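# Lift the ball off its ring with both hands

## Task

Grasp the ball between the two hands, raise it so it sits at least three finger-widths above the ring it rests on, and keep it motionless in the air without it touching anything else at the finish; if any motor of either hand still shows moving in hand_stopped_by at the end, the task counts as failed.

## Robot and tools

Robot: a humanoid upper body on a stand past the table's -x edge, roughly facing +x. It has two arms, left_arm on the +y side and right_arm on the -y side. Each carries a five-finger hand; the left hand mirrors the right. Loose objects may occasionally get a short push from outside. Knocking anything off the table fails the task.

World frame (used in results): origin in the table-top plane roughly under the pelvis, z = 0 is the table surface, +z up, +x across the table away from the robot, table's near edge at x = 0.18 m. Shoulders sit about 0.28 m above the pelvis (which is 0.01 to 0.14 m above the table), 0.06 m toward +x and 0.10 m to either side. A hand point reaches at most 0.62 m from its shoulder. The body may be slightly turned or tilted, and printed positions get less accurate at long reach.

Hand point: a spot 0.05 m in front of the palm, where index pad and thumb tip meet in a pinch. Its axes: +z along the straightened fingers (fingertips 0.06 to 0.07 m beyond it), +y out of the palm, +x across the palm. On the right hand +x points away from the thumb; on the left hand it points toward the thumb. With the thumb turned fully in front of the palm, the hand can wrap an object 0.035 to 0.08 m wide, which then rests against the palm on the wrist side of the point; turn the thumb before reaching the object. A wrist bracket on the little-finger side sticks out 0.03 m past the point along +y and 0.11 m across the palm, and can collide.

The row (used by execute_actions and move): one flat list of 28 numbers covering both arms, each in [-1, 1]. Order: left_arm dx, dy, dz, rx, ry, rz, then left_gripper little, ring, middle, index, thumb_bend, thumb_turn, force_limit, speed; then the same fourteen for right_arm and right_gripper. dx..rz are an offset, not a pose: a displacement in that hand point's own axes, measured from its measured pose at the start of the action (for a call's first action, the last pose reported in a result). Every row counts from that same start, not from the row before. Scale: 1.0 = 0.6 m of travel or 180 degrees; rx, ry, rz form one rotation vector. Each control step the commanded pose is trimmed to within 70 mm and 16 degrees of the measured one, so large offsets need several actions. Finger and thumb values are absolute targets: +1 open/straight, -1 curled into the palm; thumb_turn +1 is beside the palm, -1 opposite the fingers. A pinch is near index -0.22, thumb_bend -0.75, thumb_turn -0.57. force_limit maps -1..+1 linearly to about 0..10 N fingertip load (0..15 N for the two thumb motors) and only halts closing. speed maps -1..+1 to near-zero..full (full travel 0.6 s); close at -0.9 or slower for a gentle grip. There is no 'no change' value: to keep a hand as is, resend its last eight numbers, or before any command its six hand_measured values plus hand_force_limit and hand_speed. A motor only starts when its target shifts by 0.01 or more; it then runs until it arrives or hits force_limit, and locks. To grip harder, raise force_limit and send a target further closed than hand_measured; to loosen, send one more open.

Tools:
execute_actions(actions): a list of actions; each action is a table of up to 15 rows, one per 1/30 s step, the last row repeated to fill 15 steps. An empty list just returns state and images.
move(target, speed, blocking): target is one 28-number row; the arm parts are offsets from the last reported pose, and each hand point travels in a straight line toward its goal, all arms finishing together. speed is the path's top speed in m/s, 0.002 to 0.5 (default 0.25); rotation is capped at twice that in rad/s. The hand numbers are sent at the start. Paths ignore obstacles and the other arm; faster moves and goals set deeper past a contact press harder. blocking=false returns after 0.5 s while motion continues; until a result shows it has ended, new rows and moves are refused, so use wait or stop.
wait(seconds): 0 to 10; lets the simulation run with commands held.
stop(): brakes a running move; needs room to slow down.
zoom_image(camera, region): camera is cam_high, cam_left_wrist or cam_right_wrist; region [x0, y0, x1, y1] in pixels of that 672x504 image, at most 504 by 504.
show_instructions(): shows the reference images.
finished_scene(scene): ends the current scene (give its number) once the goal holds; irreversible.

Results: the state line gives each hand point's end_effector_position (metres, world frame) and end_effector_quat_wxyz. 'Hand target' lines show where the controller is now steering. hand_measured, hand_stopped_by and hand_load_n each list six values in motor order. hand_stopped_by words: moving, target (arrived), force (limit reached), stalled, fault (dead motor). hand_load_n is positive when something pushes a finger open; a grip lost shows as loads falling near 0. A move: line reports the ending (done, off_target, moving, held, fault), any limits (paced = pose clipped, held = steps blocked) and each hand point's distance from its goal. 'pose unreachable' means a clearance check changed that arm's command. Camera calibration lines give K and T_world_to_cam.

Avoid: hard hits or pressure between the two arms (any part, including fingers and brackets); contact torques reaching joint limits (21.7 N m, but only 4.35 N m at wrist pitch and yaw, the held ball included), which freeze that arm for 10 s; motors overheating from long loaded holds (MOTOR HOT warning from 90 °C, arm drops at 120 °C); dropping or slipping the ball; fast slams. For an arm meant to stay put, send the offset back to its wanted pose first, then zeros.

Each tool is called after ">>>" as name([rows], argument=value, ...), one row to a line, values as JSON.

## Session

>>> execute_actions(actions=[])

Scene clock: 0.00 s.
left_arm: end_effector_position=(+0.2259, +0.1557, +0.4707) hand_measured=(+1.000, +1.000, +1.000, +1.000, +1.000, +1.000) hand_load_n=(+0.0, +0.0, +0.0, +0.0, +0.0, +0.0) hand_stopped_by=(target, target, target, target, target, target) hand_force_limit=0.00 hand_speed=-0.80 end_effector_quat_wxyz=(+0.123, +0.224, -0.034, +0.966) | right_arm: end_effector_position=(+0.2066, -0.1237, +0.4971) hand_measured=(+1.000, +1.000, +1.000, +1.000, +1.000, +1.000) hand_load_n=(+0.0, +0.0, +0.0, +0.0, +0.0, +0.0) hand_stopped_by=(target, target, target, target, target, target) hand_force_limit=0.00 hand_speed=-0.80 end_effector_quat_wxyz=(+0.967, -0.182, +0.164, -0.065)
Joint positions: left_arm=[ 0.064  0.46   0.131 -0.44  -0.603 -0.96  -0.219] | right_arm=[-0.085 -0.448 -0.31  -0.377  0.463 -0.961  0.294]
Joint velocities: left_arm=[ 0.006  0.     0.003 -0.002 -0.003  0.     0.   ] | right_arm=[-0.002  0.014 -0.006 -0.006  0.005  0.     0.   ]
Joint torques (N m, as the arm reports them, + toward a larger angle): no reading
Hand target (left_arm): +0.226, +0.156, +0.471; +0.123, +0.224, -0.034, +0.966
Hand target (right_arm): +0.207, -0.124, +0.497; +0.967, -0.182, +0.164, -0.065
camera_calibration (this result's frames):
cam_left_wrist: T_world_to_cam=[[0.314361, 0.946611, -0.0714519, -0.197025], [-0.937245, 0.297529, -0.18179, 0.24291], [-0.150826, 0.124116, 0.980738, -0.321712], [0, 0, 0, 1]] pos_world=[0.241081, 0.154163, 0.345596]
cam_right_wrist: T_world_to_cam=[[0.0560096, 0.92902, -0.365766, 0.280159], [-0.961184, -0.0489558, -0.27153, 0.326444], [-0.270164, 0.366776, 0.890217, -0.209384], [0, 0, 0, 1]] pos_world=[0.241513, -0.167495, 0.377509]

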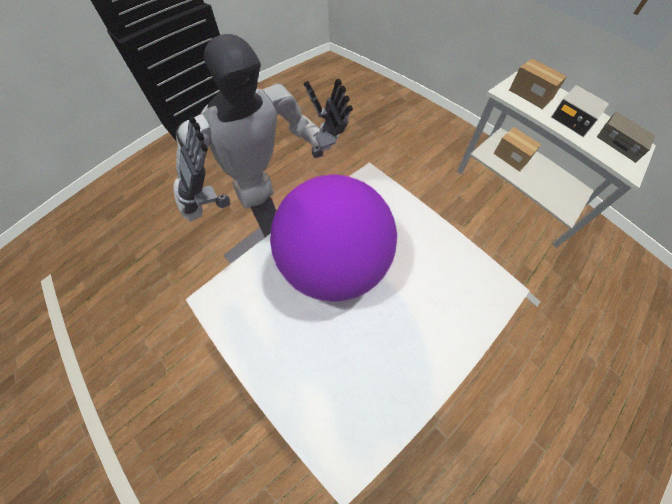

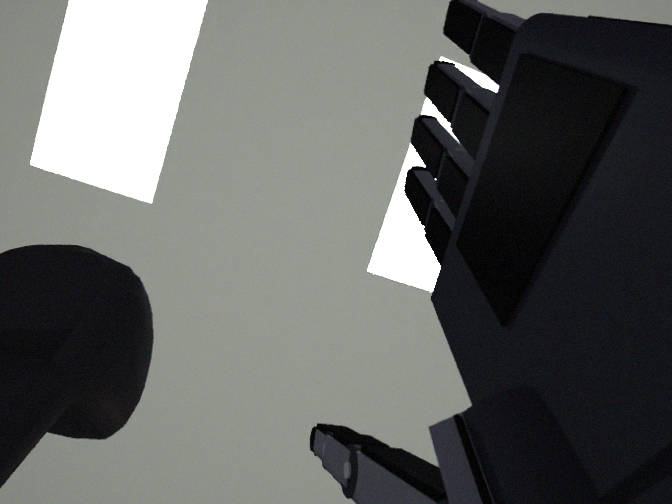

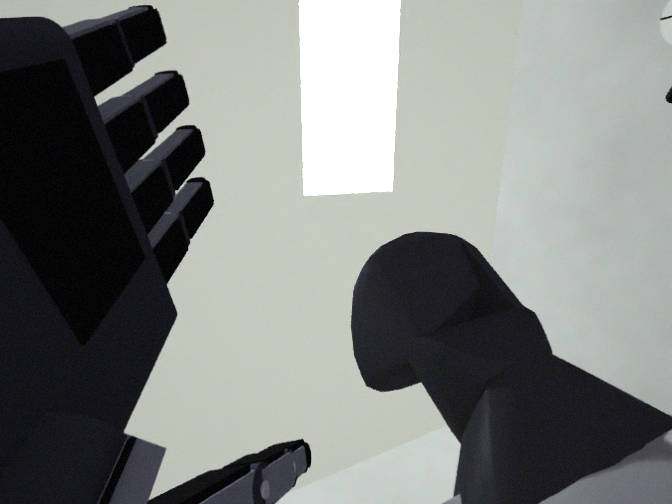

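>>> move(target=[-0.066,-0.233,-0.102,0.120,-0.340,-0.032,0.8,0.8,0.8,0.8,1,1,0,-0.7, 0.186,-0.127,-0.176,0.108,0.381,0.192,0.8,0.8,0.8,0.8,1,1,0,-0.7], speed=0.3)

Scene clock: 15.40 s.
left_arm: end_effector_position=(+0.2762, +0.2918, +0.4008) hand_measured=(+0.800, +0.800, +0.800, +0.800, +1.000, +1.000) hand_load_n=(+0.0, +0.0, +0.0, +0.0, +0.0, +0.0) hand_stopped_by=(target, target, target, target, target, target) hand_force_limit=0.00 hand_speed=-0.70 end_effector_quat_wxyz=(+0.080, +0.689, +0.082, +0.716) | right_arm: end_effector_position=(+0.2680, -0.2522, +0.4013) hand_measured=(+0.800, +0.800, +0.800, +0.800, +1.000, +1.000) hand_load_n=(+0.0, +0.0, +0.0, +0.0, +0.0, +0.0) hand_stopped_by=(target, target, target, target, target, target) hand_force_limit=0.00 hand_speed=-0.70 end_effector_quat_wxyz=(+0.707, +0.086, +0.698, +0.075)
Joint positions: left_arm=[ 0.505  0.47   1.317 -0.665 -1.314  0.622 -0.387] | right_arm=[ 0.478 -0.482 -0.936 -0.677  1.263  0.464  0.314]
Joint velocities: left_arm=[ 0.    -0.012  0.    -0.009 -0.003  0.     0.   ] | right_arm=[-0.008 -0.008 -0.003  0.002 -0.002  0.006  0.   ]
Joint torques (N m, as the arm reports them, + toward a larger angle): left_arm=[ 1.85  2.91  2.94 -0.2   0.   -1.15 -0.38] | right_arm=[ 1.1  -4.74 -1.43 -0.68  0.33 -0.86 -0.01]
Hand target (left_arm): +0.276, +0.292, +0.401; +0.082, +0.689, +0.082, +0.715
Hand target (right_arm): +0.268, -0.253, +0.401; +0.706, +0.088, +0.699, +0.075
Off the commanded pose (left_arm): 0.007 m, 3 deg.
Off the commanded pose (right_arm): 0.004 m, 2 deg.
joint sent to its limit (left arm) — the command would take joint 1 (shoulder pitch) past its upper limit and joint 3 (shoulder yaw) past its upper limit, so those joints were sent only as far as their limits.
move: off_target (left_arm, right_arm)
camera_calibration (this result's frames):
cam_left_wrist: T_world_to_cam=[[-0.0407482, 0.946301, -0.320707, -0.148686], [-0.62753, 0.225535, 0.745211, -0.199227], [0.777525, 0.23162, 0.584642, -0.39148], [0, 0, 0, 1]] pos_world=[0.173306, 0.276309, 0.329657]
cam_right_wrist: T_world_to_cam=[[0.017926, 0.971454, 0.236551, 0.140284], [-0.592961, -0.180163, 0.784817, -0.202537], [0.805031, -0.154334, 0.572805, -0.352684], [0, 0, 0, 1]] pos_world=[0.16131, -0.227201, 0.32779]

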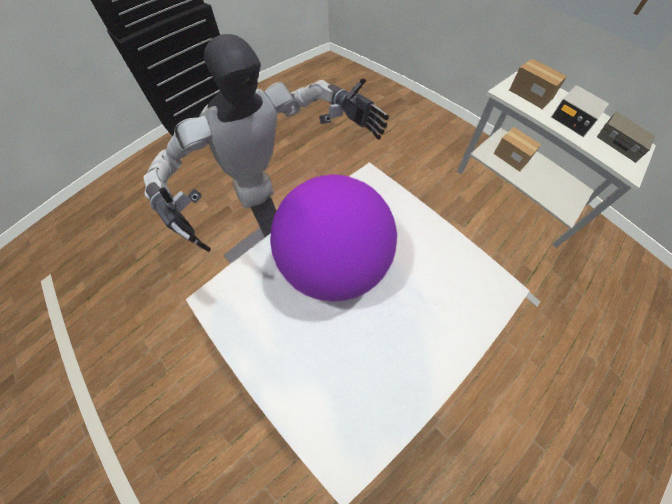

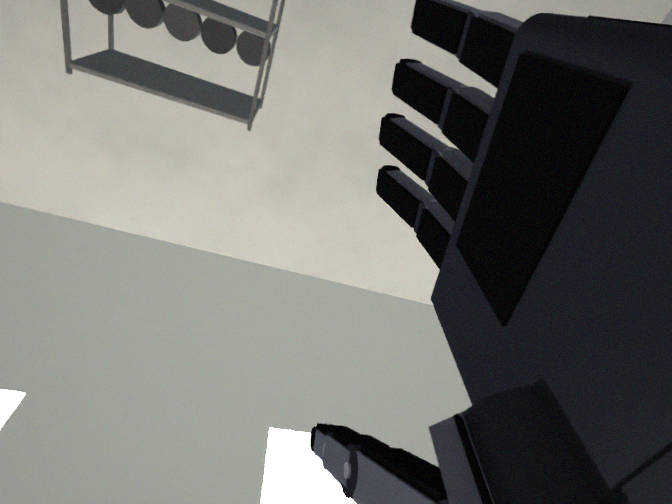

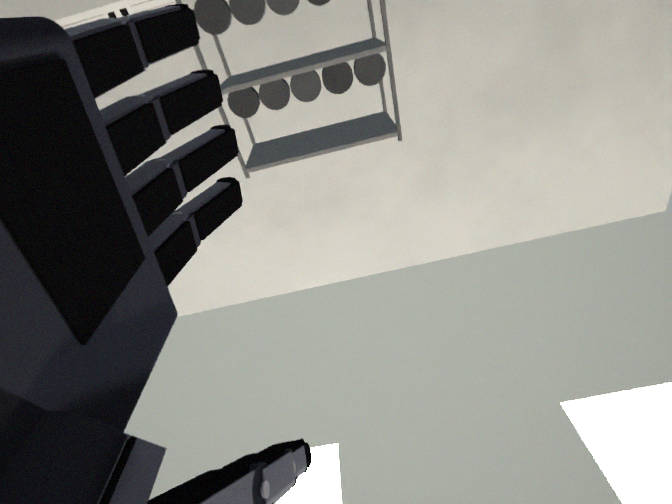

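>>> move(target=[-0.417,0.045,0.183,0,-0.012,-0.035,0.8,0.8,0.8,0.8,1,1,0,-0.7, 0.411,0.048,0.205,0,0.004,0.035,0.8,0.8,0.8,0.8,1,1,0,-0.7], speed=0.25)

Scene clock: 21.50 s.
left_arm: end_effector_position=(+0.3861, +0.1934, +0.1624) hand_measured=(+0.800, +0.800, +0.800, +0.800, +1.000, +1.000) hand_load_n=(+0.0, +0.0, +0.0, +0.0, +0.0, +0.0) hand_stopped_by=(target, target, target, target, target, target) hand_force_limit=0.00 hand_speed=-0.70 end_effector_quat_wxyz=(+0.129, +0.702, +0.116, +0.690) | right_arm: end_effector_position=(+0.3951, -0.1630, +0.1601) hand_measured=(+0.800, +0.800, +0.800, +0.800, +1.000, +1.000) hand_load_n=(+0.0, +0.0, +0.0, +0.0, +0.0, +0.0) hand_stopped_by=(target, target, target, target, target, target) hand_force_limit=0.00 hand_speed=-0.70 end_effector_quat_wxyz=(+0.685, +0.129, +0.707, +0.121)
Joint positions: left_arm=[-0.184  0.044  0.598  0.516 -0.336 -0.39  -0.649] | right_arm=[-0.434 -0.009 -0.402  1.028  0.418 -0.654  0.631]
Joint velocities: left_arm=[-0.006 -0.003 -0.005  0.017 -0.003  0.    -0.002] | right_arm=[-0.026  0.    -0.041  0.075 -0.011 -0.047  0.038]
Joint torques (N m, as the arm reports them, + toward a larger angle): left_arm=[-1.99  1.21 -0.87 -1.06 -0.27 -1.18 -0.53] | right_arm=[-3.9  -3.21  0.21 -1.3   0.16 -0.92  0.25]
Hand target (left_arm): +0.386, +0.195, +0.164; +0.129, +0.701, +0.117, +0.692
Hand target (right_arm): +0.395, -0.165, +0.161; +0.687, +0.130, +0.705, +0.120
Off the commanded pose (left_arm): 0.019 m, 1 deg.
Off the commanded pose (right_arm): 0.012 m, 2 deg.
move: off_target (left_arm, right_arm)
camera_calibration (this result's frames):
cam_left_wrist: T_world_to_cam=[[-0.0325359, 0.903566, -0.427211, -0.105163], [-0.580574, 0.330843, 0.74396, 0.0312858], [0.813557, 0.272233, 0.513823, -0.324998], [0, 0, 0, 1]] pos_world=[0.279146, 0.173146, 0.0987891]
cam_right_wrist: T_world_to_cam=[[0.0205293, 0.933681, 0.357517, 0.0818576], [-0.559227, -0.285697, 0.77823, 0.0487024], [0.82876, -0.21591, 0.516275, -0.313371], [0, 0, 0, 1]] pos_world=[0.285265, -0.130175, 0.0946186]

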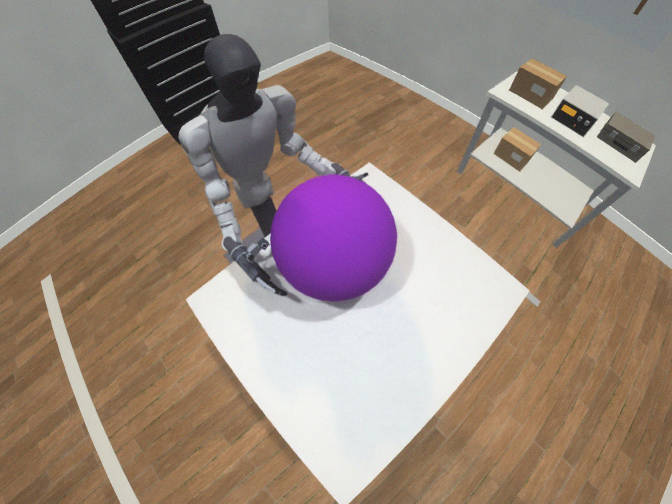

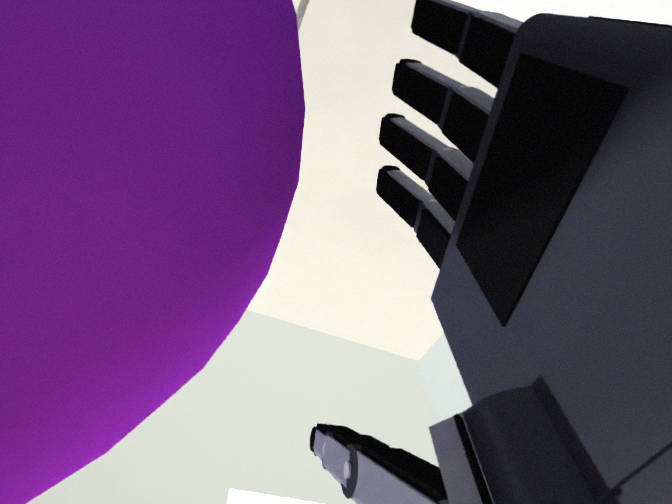

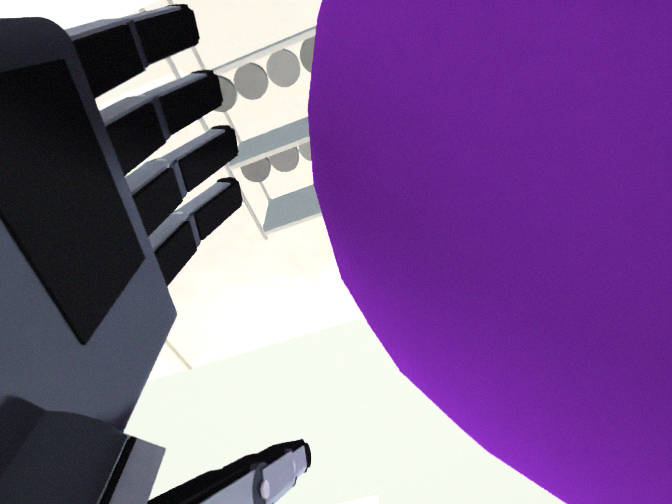

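>>> move(target=[0,0.083,0.015,0,0,0,0.8,0.8,0.8,0.8,1,1,0,-0.7, 0,0.075,0,0,0,0,0.8,0.8,0.8,0.8,1,1,0,-0.7], speed=0.05)

Scene clock: 25.07 s.
left_arm: end_effector_position=(+0.3937, +0.1597, +0.1784) hand_measured=(+0.800, +0.800, +0.800, +0.800, +1.000, +1.000) hand_load_n=(+0.0, +0.0, +3.5, +0.0, +0.0, +0.0) hand_stopped_by=(target, target, target, target, target, target) hand_force_limit=0.00 hand_speed=-0.70 end_effector_quat_wxyz=(+0.115, +0.702, +0.130, +0.691) | right_arm: end_effector_position=(+0.3945, -0.1310, +0.1696) hand_measured=(+0.800, +0.800, +0.800, +0.800, +1.000, +1.000) hand_load_n=(+0.0, +0.0, +2.5, +0.0, +0.0, +0.0) hand_stopped_by=(target, target, target, target, target, target) hand_force_limit=0.00 hand_speed=-0.70 end_effector_quat_wxyz=(+0.682, +0.135, +0.711, +0.105)
Joint positions: left_arm=[-0.093 -0.017  0.37   0.296 -0.325 -0.352 -0.378] | right_arm=[-0.267  0.012 -0.06   0.697  0.471 -0.581  0.303]
Joint velocities: left_arm=[ 0.006  0.005 -0.023 -0.003  0.     0.     0.013] | right_arm=[ 0.    -0.012  0.012 -0.003  0.008  0.001 -0.011]
Joint torques (N m, as the arm reports them, + toward a larger angle): left_arm=[-2.07  0.28 -3.09 -1.89  0.02 -1.05 -1.4 ] | right_arm=[-3.28 -1.31  1.2  -1.98 -0.28 -0.84  0.62]
Hand target (left_arm): +0.394, +0.149, +0.182; +0.129, +0.700, +0.119, +0.693
Hand target (right_arm): +0.394, -0.122, +0.172; +0.683, +0.125, +0.710, +0.116
Off the commanded pose (left_arm): 0.013 m, 2 deg.
Off the commanded pose (right_arm): 0.012 m, 2 deg.
move: off_target (left_arm, right_arm)
camera_calibration (this result's frames):
cam_left_wrist: T_world_to_cam=[[-0.0703375, 0.901174, -0.427712, -0.0522135], [-0.588805, 0.308603, 0.747043, 0.0412057], [0.805209, 0.304384, 0.508909, -0.331143], [0, 0, 0, 1]] pos_world=[0.287229, 0.135132, 0.115407]
cam_right_wrist: T_world_to_cam=[[0.0526596, 0.937205, 0.344782, 0.0384863], [-0.554339, -0.259746, 0.790722, 0.0494587], [0.830624, -0.232765, 0.505851, -0.312058], [0, 0, 0, 1]] pos_world=[0.284593, -0.0958591, 0.105477]

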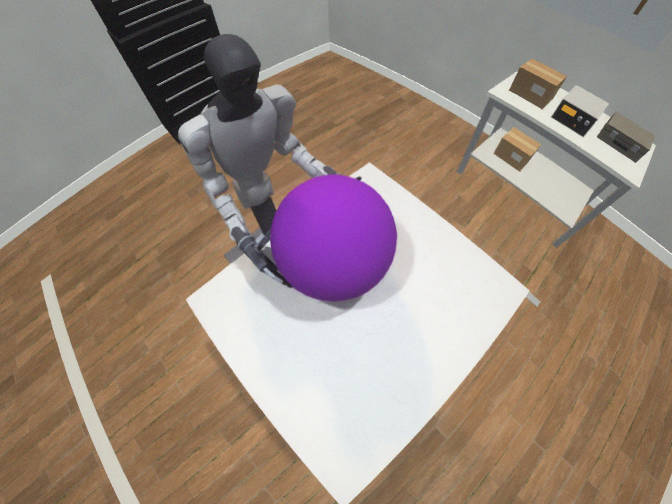

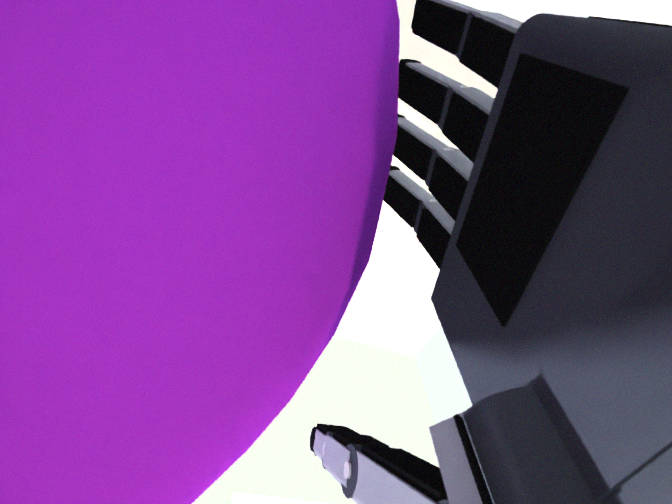

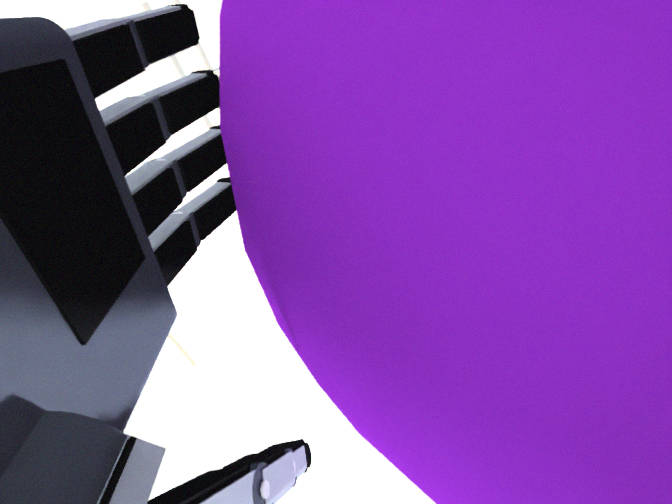

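Lift in small steps with the squeeze maintained.

>>> execute_actions([
  [[0.0,0.033,0,-0.018,0,0,0.8,0.8,0.8,0.8,1,1,0,-0.7, 0.0,0.035,0.003,-0.02,0,0,0.8,0.8,0.8,0.8,1,1,0,-0.7],[0.006,0.035,0,-0.018,0,0,0.8,0.8,0.8,0.8,1,1,0,-0.7, -0.006,0.037,0.003,-0.02,0,0,0.8,0.8,0.8,0.8,1,1,0,-0.7],[0.012,0.037,0,-0.018,0,0,0.8,0.8,0.8,0.8,1,1,0,-0.7, -0.012,0.039,0.003,-0.02,0,0,0.8,0.8,0.8,0.8,1,1,0,-0.7],[0.018,0.038,0,-0.018,0,0,0.8,0.8,0.8,0.8,1,1,0,-0.7, -0.018,0.04,0.003,-0.02,0,0,0.8,0.8,0.8,0.8,1,1,0,-0.7]],
  [[0.0,0.033,0,-0.018,0,0,0.8,0.8,0.8,0.8,1,1,0,-0.7, 0.0,0.035,0.003,-0.02,0,0,0.8,0.8,0.8,0.8,1,1,0,-0.7],[0.006,0.035,0,-0.018,0,0,0.8,0.8,0.8,0.8,1,1,0,-0.7, -0.006,0.037,0.003,-0.02,0,0,0.8,0.8,0.8,0.8,1,1,0,-0.7],[0.012,0.037,0,-0.018,0,0,0.8,0.8,0.8,0.8,1,1,0,-0.7, -0.012,0.039,0.003,-0.02,0,0,0.8,0.8,0.8,0.8,1,1,0,-0.7],[0.018,0.038,0,-0.018,0,0,0.8,0.8,0.8,0.8,1,1,0,-0.7, -0.018,0.04,0.003,-0.02,0,0,0.8,0.8,0.8,0.8,1,1,0,-0.7]],
  [[0.0,0.033,0,-0.018,0,0,0.8,0.8,0.8,0.8,1,1,0,-0.7, 0.0,0.035,0.003,-0.02,0,0,0.8,0.8,0.8,0.8,1,1,0,-0.7],[0.006,0.035,0,-0.018,0,0,0.8,0.8,0.8,0.8,1,1,0,-0.7, -0.006,0.037,0.003,-0.02,0,0,0.8,0.8,0.8,0.8,1,1,0,-0.7],[0.012,0.037,0,-0.018,0,0,0.8,0.8,0.8,0.8,1,1,0,-0.7, -0.012,0.039,0.003,-0.02,0,0,0.8,0.8,0.8,0.8,1,1,0,-0.7],[0.018,0.038,0,-0.018,0,0,0.8,0.8,0.8,0.8,1,1,0,-0.7, -0.018,0.04,0.003,-0.02,0,0,0.8,0.8,0.8,0.8,1,1,0,-0.7]],
  [[0.0,0.033,0,-0.018,0,0,0.8,0.8,0.8,0.8,1,1,0,-0.7, 0.0,0.035,0.003,-0.02,0,0,0.8,0.8,0.8,0.8,1,1,0,-0.7],[0.006,0.035,0,-0.018,0,0,0.8,0.8,0.8,0.8,1,1,0,-0.7, -0.006,0.037,0.003,-0.02,0,0,0.8,0.8,0.8,0.8,1,1,0,-0.7],[0.012,0.037,0,-0.018,0,0,0.8,0.8,0.8,0.8,1,1,0,-0.7, -0.012,0.039,0.003,-0.02,0,0,0.8,0.8,0.8,0.8,1,1,0,-0.7],[0.018,0.038,0,-0.018,0,0,0.8,0.8,0.8,0.8,1,1,0,-0.7, -0.018,0.04,0.003,-0.02,0,0,0.8,0.8,0.8,0.8,1,1,0,-0.7]],
])

Scene clock: 37.53 s.
left_arm: end_effector_position=(+0.3955, +0.1671, +0.2553) hand_measured=(+0.800, +0.800, +0.800, +0.800, +1.000, +1.000) hand_load_n=(+2.5, +4.5, +0.0, +0.0, +0.0, +0.0) hand_stopped_by=(target, target, target, target, target, target) hand_force_limit=0.00 hand_speed=-0.70 end_effector_quat_wxyz=(+0.126, +0.665, +0.152, +0.720) | right_arm: end_effector_position=(+0.4051, -0.1433, +0.2442) hand_measured=(+0.800, +0.800, +0.800, +0.800, +1.000, +1.000) hand_load_n=(+0.5, +5.0, +0.0, +0.0, +0.0, +0.0) hand_stopped_by=(target, target, target, target, target, target) hand_force_limit=0.00 hand_speed=-0.70 end_effector_quat_wxyz=(+0.710, +0.158, +0.677, +0.114)
Joint positions: left_arm=[ 0.011  0.07   0.232 -0.149 -0.464 -0.125 -0.151] | right_arm=[-0.17  -0.13   0.088  0.192  0.599 -0.337  0.048]
Joint velocities: left_arm=[ 0.006  0.049 -0.038  0.006 -0.029  0.     0.051] | right_arm=[-0.005 -0.04   0.044  0.002  0.041  0.    -0.038]
Joint torques (N m, as the arm reports them, + toward a larger angle): left_arm=[-4.12  0.56 -4.51 -2.72 -0.03 -1.78 -2.58] | right_arm=[-5.86 -0.84  1.78 -3.46 -0.14 -1.57  1.2 ]
Hand target (left_arm): +0.395, +0.149, +0.255; +0.144, +0.670, +0.128, +0.717
Hand target (right_arm): +0.405, -0.124, +0.245; +0.708, +0.132, +0.681, +0.131
Off the commanded pose (left_arm): 0.019 m, 4 deg.
Off the commanded pose (right_arm): 0.019 m, 3 deg.
camera_calibration (this result's frames):
cam_left_wrist: T_world_to_cam=[[-0.0584251, 0.87842, -0.474305, -0.0149053], [-0.663069, 0.321028, 0.676225, 0.0279065], [0.746274, 0.354006, 0.563697, -0.372994], [0, 0, 0, 1]] pos_world=[0.295989, 0.136176, 0.184315]
cam_right_wrist: T_world_to_cam=[[0.0548903, 0.919673, 0.388829, 0.0096094], [-0.627473, -0.271145, 0.729903, 0.0360353], [0.776701, -0.284044, 0.562187, -0.360738], [0, 0, 0, 1]] pos_world=[0.302269, -0.101532, 0.172763]

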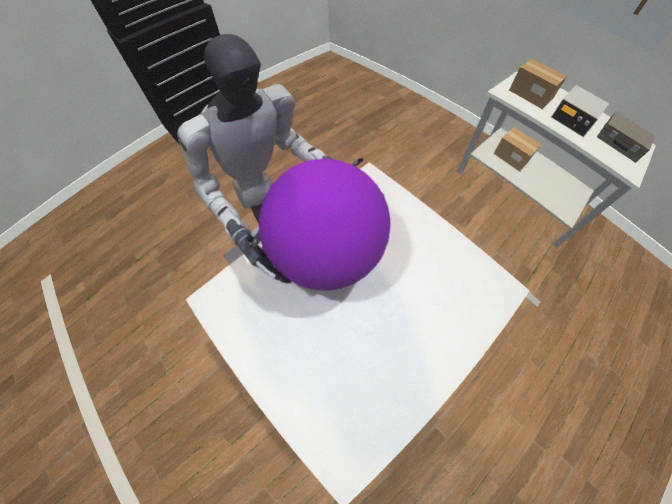

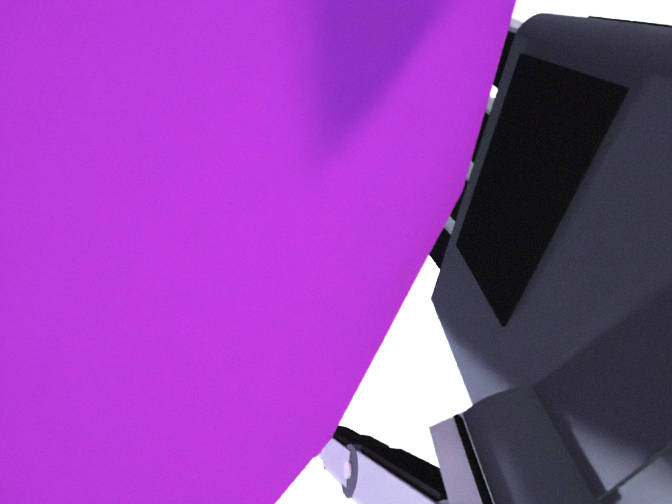

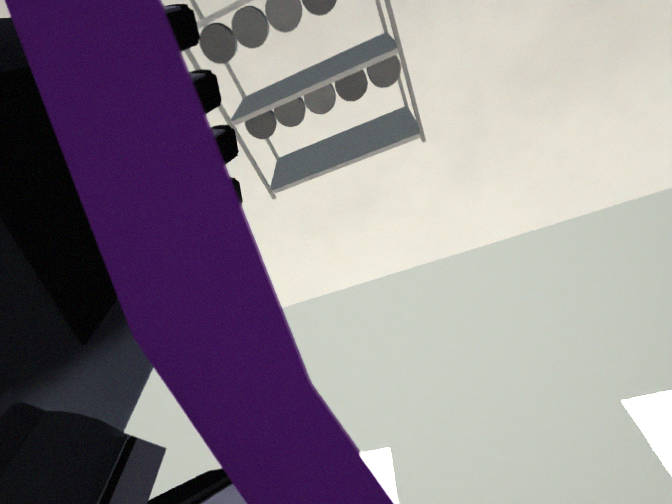

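>>> execute_actions([
  [[0.0,0.033,0.003,-0.018,0,0,0.8,0.8,0.8,0.8,1,1,0,-0.7, 0.0,0.035,0,-0.017,0,0,0.8,0.8,0.8,0.8,1,1,0,-0.7],[0.005,0.035,0.003,-0.018,0,0,0.8,0.8,0.8,0.8,1,1,0,-0.7, -0.006,0.037,0,-0.017,0,0,0.8,0.8,0.8,0.8,1,1,0,-0.7],[0.01,0.037,0.003,-0.018,0,0,0.8,0.8,0.8,0.8,1,1,0,-0.7, -0.012,0.039,0,-0.017,0,0,0.8,0.8,0.8,0.8,1,1,0,-0.7],[0.014,0.038,0.003,-0.018,0,0,0.8,0.8,0.8,0.8,1,1,0,-0.7, -0.018,0.04,0,-0.017,0,0,0.8,0.8,0.8,0.8,1,1,0,-0.7]],
  [[0.0,0.033,0.003,-0.018,0,0,0.8,0.8,0.8,0.8,1,1,0,-0.7, 0.0,0.035,0,-0.017,0,0,0.8,0.8,0.8,0.8,1,1,0,-0.7],[0.005,0.035,0.003,-0.018,0,0,0.8,0.8,0.8,0.8,1,1,0,-0.7, -0.006,0.037,0,-0.017,0,0,0.8,0.8,0.8,0.8,1,1,0,-0.7],[0.01,0.037,0.003,-0.018,0,0,0.8,0.8,0.8,0.8,1,1,0,-0.7, -0.012,0.039,0,-0.017,0,0,0.8,0.8,0.8,0.8,1,1,0,-0.7],[0.014,0.038,0.003,-0.018,0,0,0.8,0.8,0.8,0.8,1,1,0,-0.7, -0.018,0.04,0,-0.017,0,0,0.8,0.8,0.8,0.8,1,1,0,-0.7]],
  [[0.0,0.033,0.003,-0.018,0,0,0.8,0.8,0.8,0.8,1,1,0,-0.7, 0.0,0.035,0,-0.017,0,0,0.8,0.8,0.8,0.8,1,1,0,-0.7],[0.005,0.035,0.003,-0.018,0,0,0.8,0.8,0.8,0.8,1,1,0,-0.7, -0.006,0.037,0,-0.017,0,0,0.8,0.8,0.8,0.8,1,1,0,-0.7],[0.01,0.037,0.003,-0.018,0,0,0.8,0.8,0.8,0.8,1,1,0,-0.7, -0.012,0.039,0,-0.017,0,0,0.8,0.8,0.8,0.8,1,1,0,-0.7],[0.014,0.038,0.003,-0.018,0,0,0.8,0.8,0.8,0.8,1,1,0,-0.7, -0.018,0.04,0,-0.017,0,0,0.8,0.8,0.8,0.8,1,1,0,-0.7]],
])

>>> wait(seconds=1.5)

Scene clock: 52.00 s.
left_arm: end_effector_position=(+0.4009, +0.1692, +0.3064) hand_measured=(+0.800, +0.800, +0.800, +0.800, +1.000, +1.000) hand_load_n=(+4.0, +3.0, +0.0, +0.0, +0.0, +0.0) hand_stopped_by=(target, target, target, target, target, target) hand_force_limit=0.00 hand_speed=-0.70 end_effector_quat_wxyz=(+0.130, +0.638, +0.165, +0.741) | right_arm: end_effector_position=(+0.4052, -0.1484, +0.3028) hand_measured=(+0.800, +0.800, +0.800, +0.800, +1.000, +1.000) hand_load_n=(+5.5, +1.0, +0.0, +0.0, +0.0, +0.0) hand_stopped_by=(target, target, target, target, target, target) hand_force_limit=0.00 hand_speed=-0.70 end_effector_quat_wxyz=(+0.730, +0.175, +0.652, +0.111)
Joint positions: left_arm=[-0.007  0.162  0.172 -0.347 -0.549 -0.027  0.032] | right_arm=[-0.149 -0.251  0.153 -0.118  0.678 -0.22  -0.182]
Joint velocities: left_arm=[ 0.008  0.049 -0.029  0.009 -0.035  0.     0.041] | right_arm=[ 0.    -0.041  0.049  0.008  0.04  -0.01  -0.044]
Joint torques (N m, as the arm reports them, + toward a larger angle): left_arm=[-4.34  0.87 -4.05 -3.07  0.18 -1.93 -2.49] | right_arm=[-5.89 -1.45  1.26 -3.94 -0.11 -1.59  1.37]
Hand target (left_arm): +0.400, +0.152, +0.307; +0.149, +0.642, +0.142, +0.738
Hand target (right_arm): +0.404, -0.129, +0.302; +0.727, +0.148, +0.658, +0.129
Off the commanded pose (left_arm): 0.018 m, 4 deg.
Off the commanded pose (right_arm): 0.019 m, 4 deg.
camera_calibration (this result's frames):
cam_left_wrist: T_world_to_cam=[[-0.0486931, 0.864978, -0.499442, 0.0138922], [-0.713118, 0.320009, 0.623744, 0.0326119], [0.699351, 0.386533, 0.601249, -0.404814], [0, 0, 0, 1]] pos_world=[0.307039, 0.134021, 0.229991]
cam_right_wrist: T_world_to_cam=[[0.0680407, 0.909254, 0.410642, -0.021977], [-0.679445, -0.259166, 0.686431, 0.0279351], [0.730565, -0.325714, 0.600154, -0.394171], [0, 0, 0, 1]] pos_world=[0.308443, -0.101164, 0.226412]

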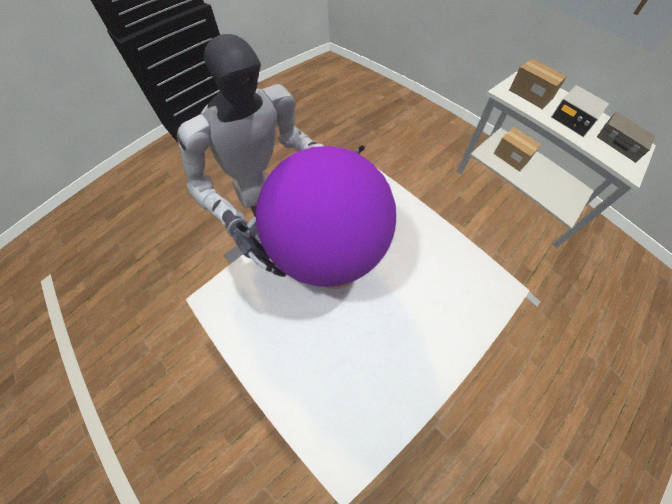

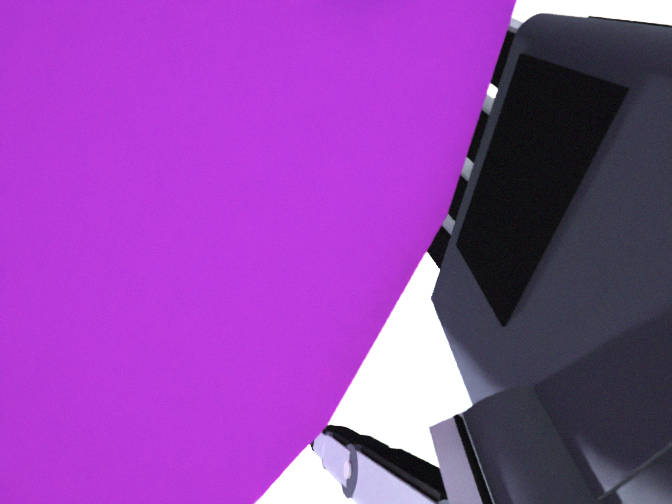

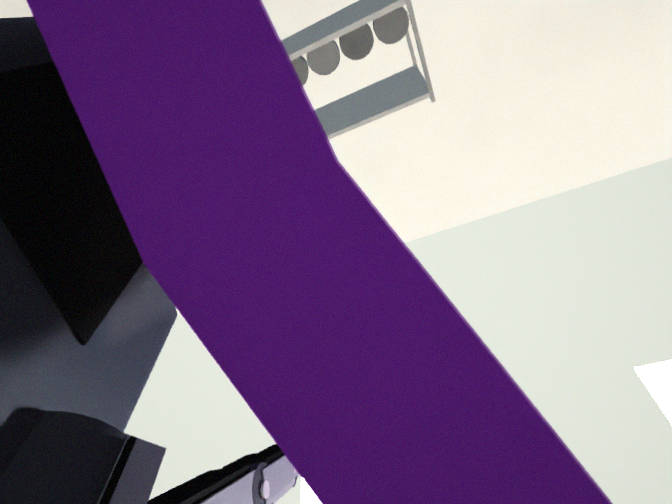

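Scene clock: 53.50 s.
left_arm: end_effector_position=(+0.4010, +0.1692, +0.3059) hand_measured=(+0.800, +0.800, +0.800, +0.800, +1.000, +1.000) hand_load_n=(+4.0, +3.0, +0.0, +0.0, +0.0, +0.0) hand_stopped_by=(target, target, target, target, target, target) hand_force_limit=0.00 hand_speed=-0.70 end_effector_quat_wxyz=(+0.130, +0.639, +0.165, +0.740) | right_arm: end_effector_position=(+0.4052, -0.1484, +0.3024) hand_measured=(+0.800, +0.800, +0.800, +0.800, +1.000, +1.000) hand_load_n=(+5.5, +1.0, +0.0, +0.0, +0.0, +0.0) hand_stopped_by=(target, target, target, target, target, target) hand_force_limit=0.00 hand_speed=-0.70 end_effector_quat_wxyz=(+0.729, +0.175, +0.652, +0.111)
Joint positions: left_arm=[-0.007  0.164  0.171 -0.346 -0.55  -0.028  0.034] | right_arm=[-0.149 -0.253  0.155 -0.117  0.68  -0.221 -0.184]
Joint velocities: left_arm=[ 0.006  0.005 -0.002  0.008 -0.015  0.     0.   ] | right_arm=[-0.003  0.003  0.015  0.    -0.014  0.     0.   ]
Joint torques (N m, as the arm reports them, + toward a larger angle): left_arm=[-4.31  0.97 -4.09 -2.84  0.04 -1.96 -2.56] | right_arm=[-5.9  -1.6   1.3  -3.8  -0.12 -1.59  1.38]
Hand target (left_arm): +0.400, +0.152, +0.307; +0.149, +0.642, +0.142, +0.738
Hand target (right_arm): +0.404, -0.129, +0.302; +0.727, +0.148, +0.658, +0.129
Off the commanded pose (left_arm): 0.018 m, 4 deg.
Off the commanded pose (right_arm): 0.019 m, 4 deg.
wait: 1.50 s; at rest by 0.17 s
camera_calibration (this result's frames):
cam_left_wrist: T_world_to_cam=[[-0.0493944, 0.864939, -0.499441, 0.0139664], [-0.71203, 0.320175, 0.624902, 0.0321492], [0.70041, 0.386484, 0.600047, -0.404638], [0, 0, 0, 1]] pos_world=[0.306993, 0.134013, 0.229687]
cam_right_wrist: T_world_to_cam=[[0.0686691, 0.909271, 0.410502, -0.0220149], [-0.678558, -0.259066, 0.687346, 0.0275919], [0.73133, -0.325748, 0.599203, -0.393997], [0, 0, 0, 1]] pos_world=[0.308377, -0.101178, 0.226156]

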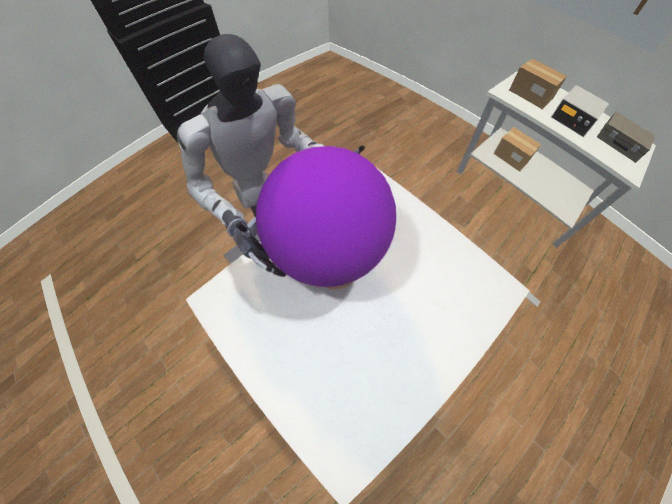

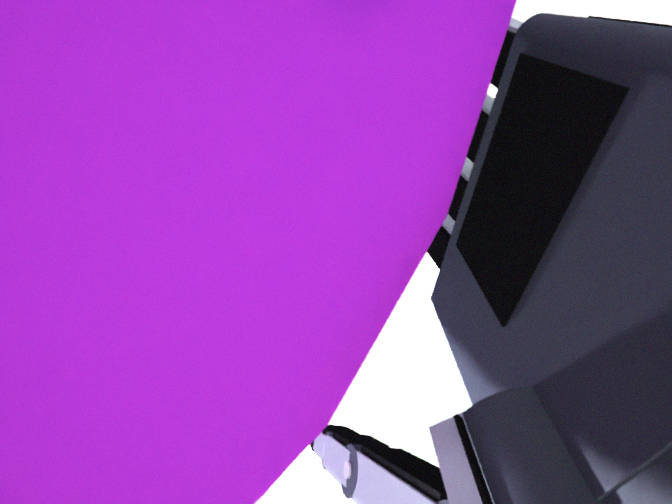

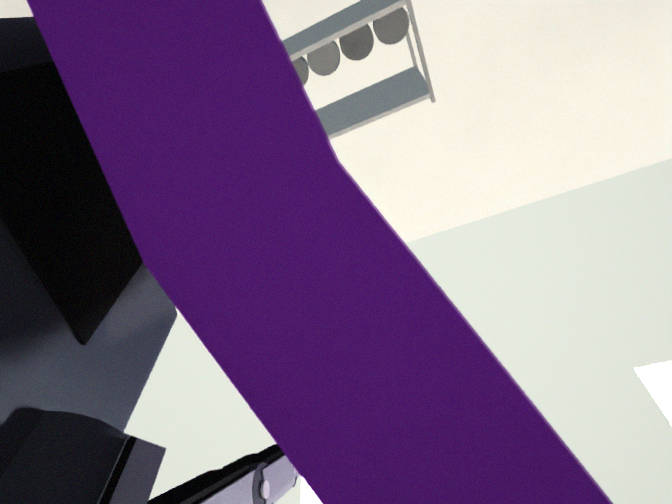

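>>> finished_scene(scene=2)

The scene is finished: the task was done.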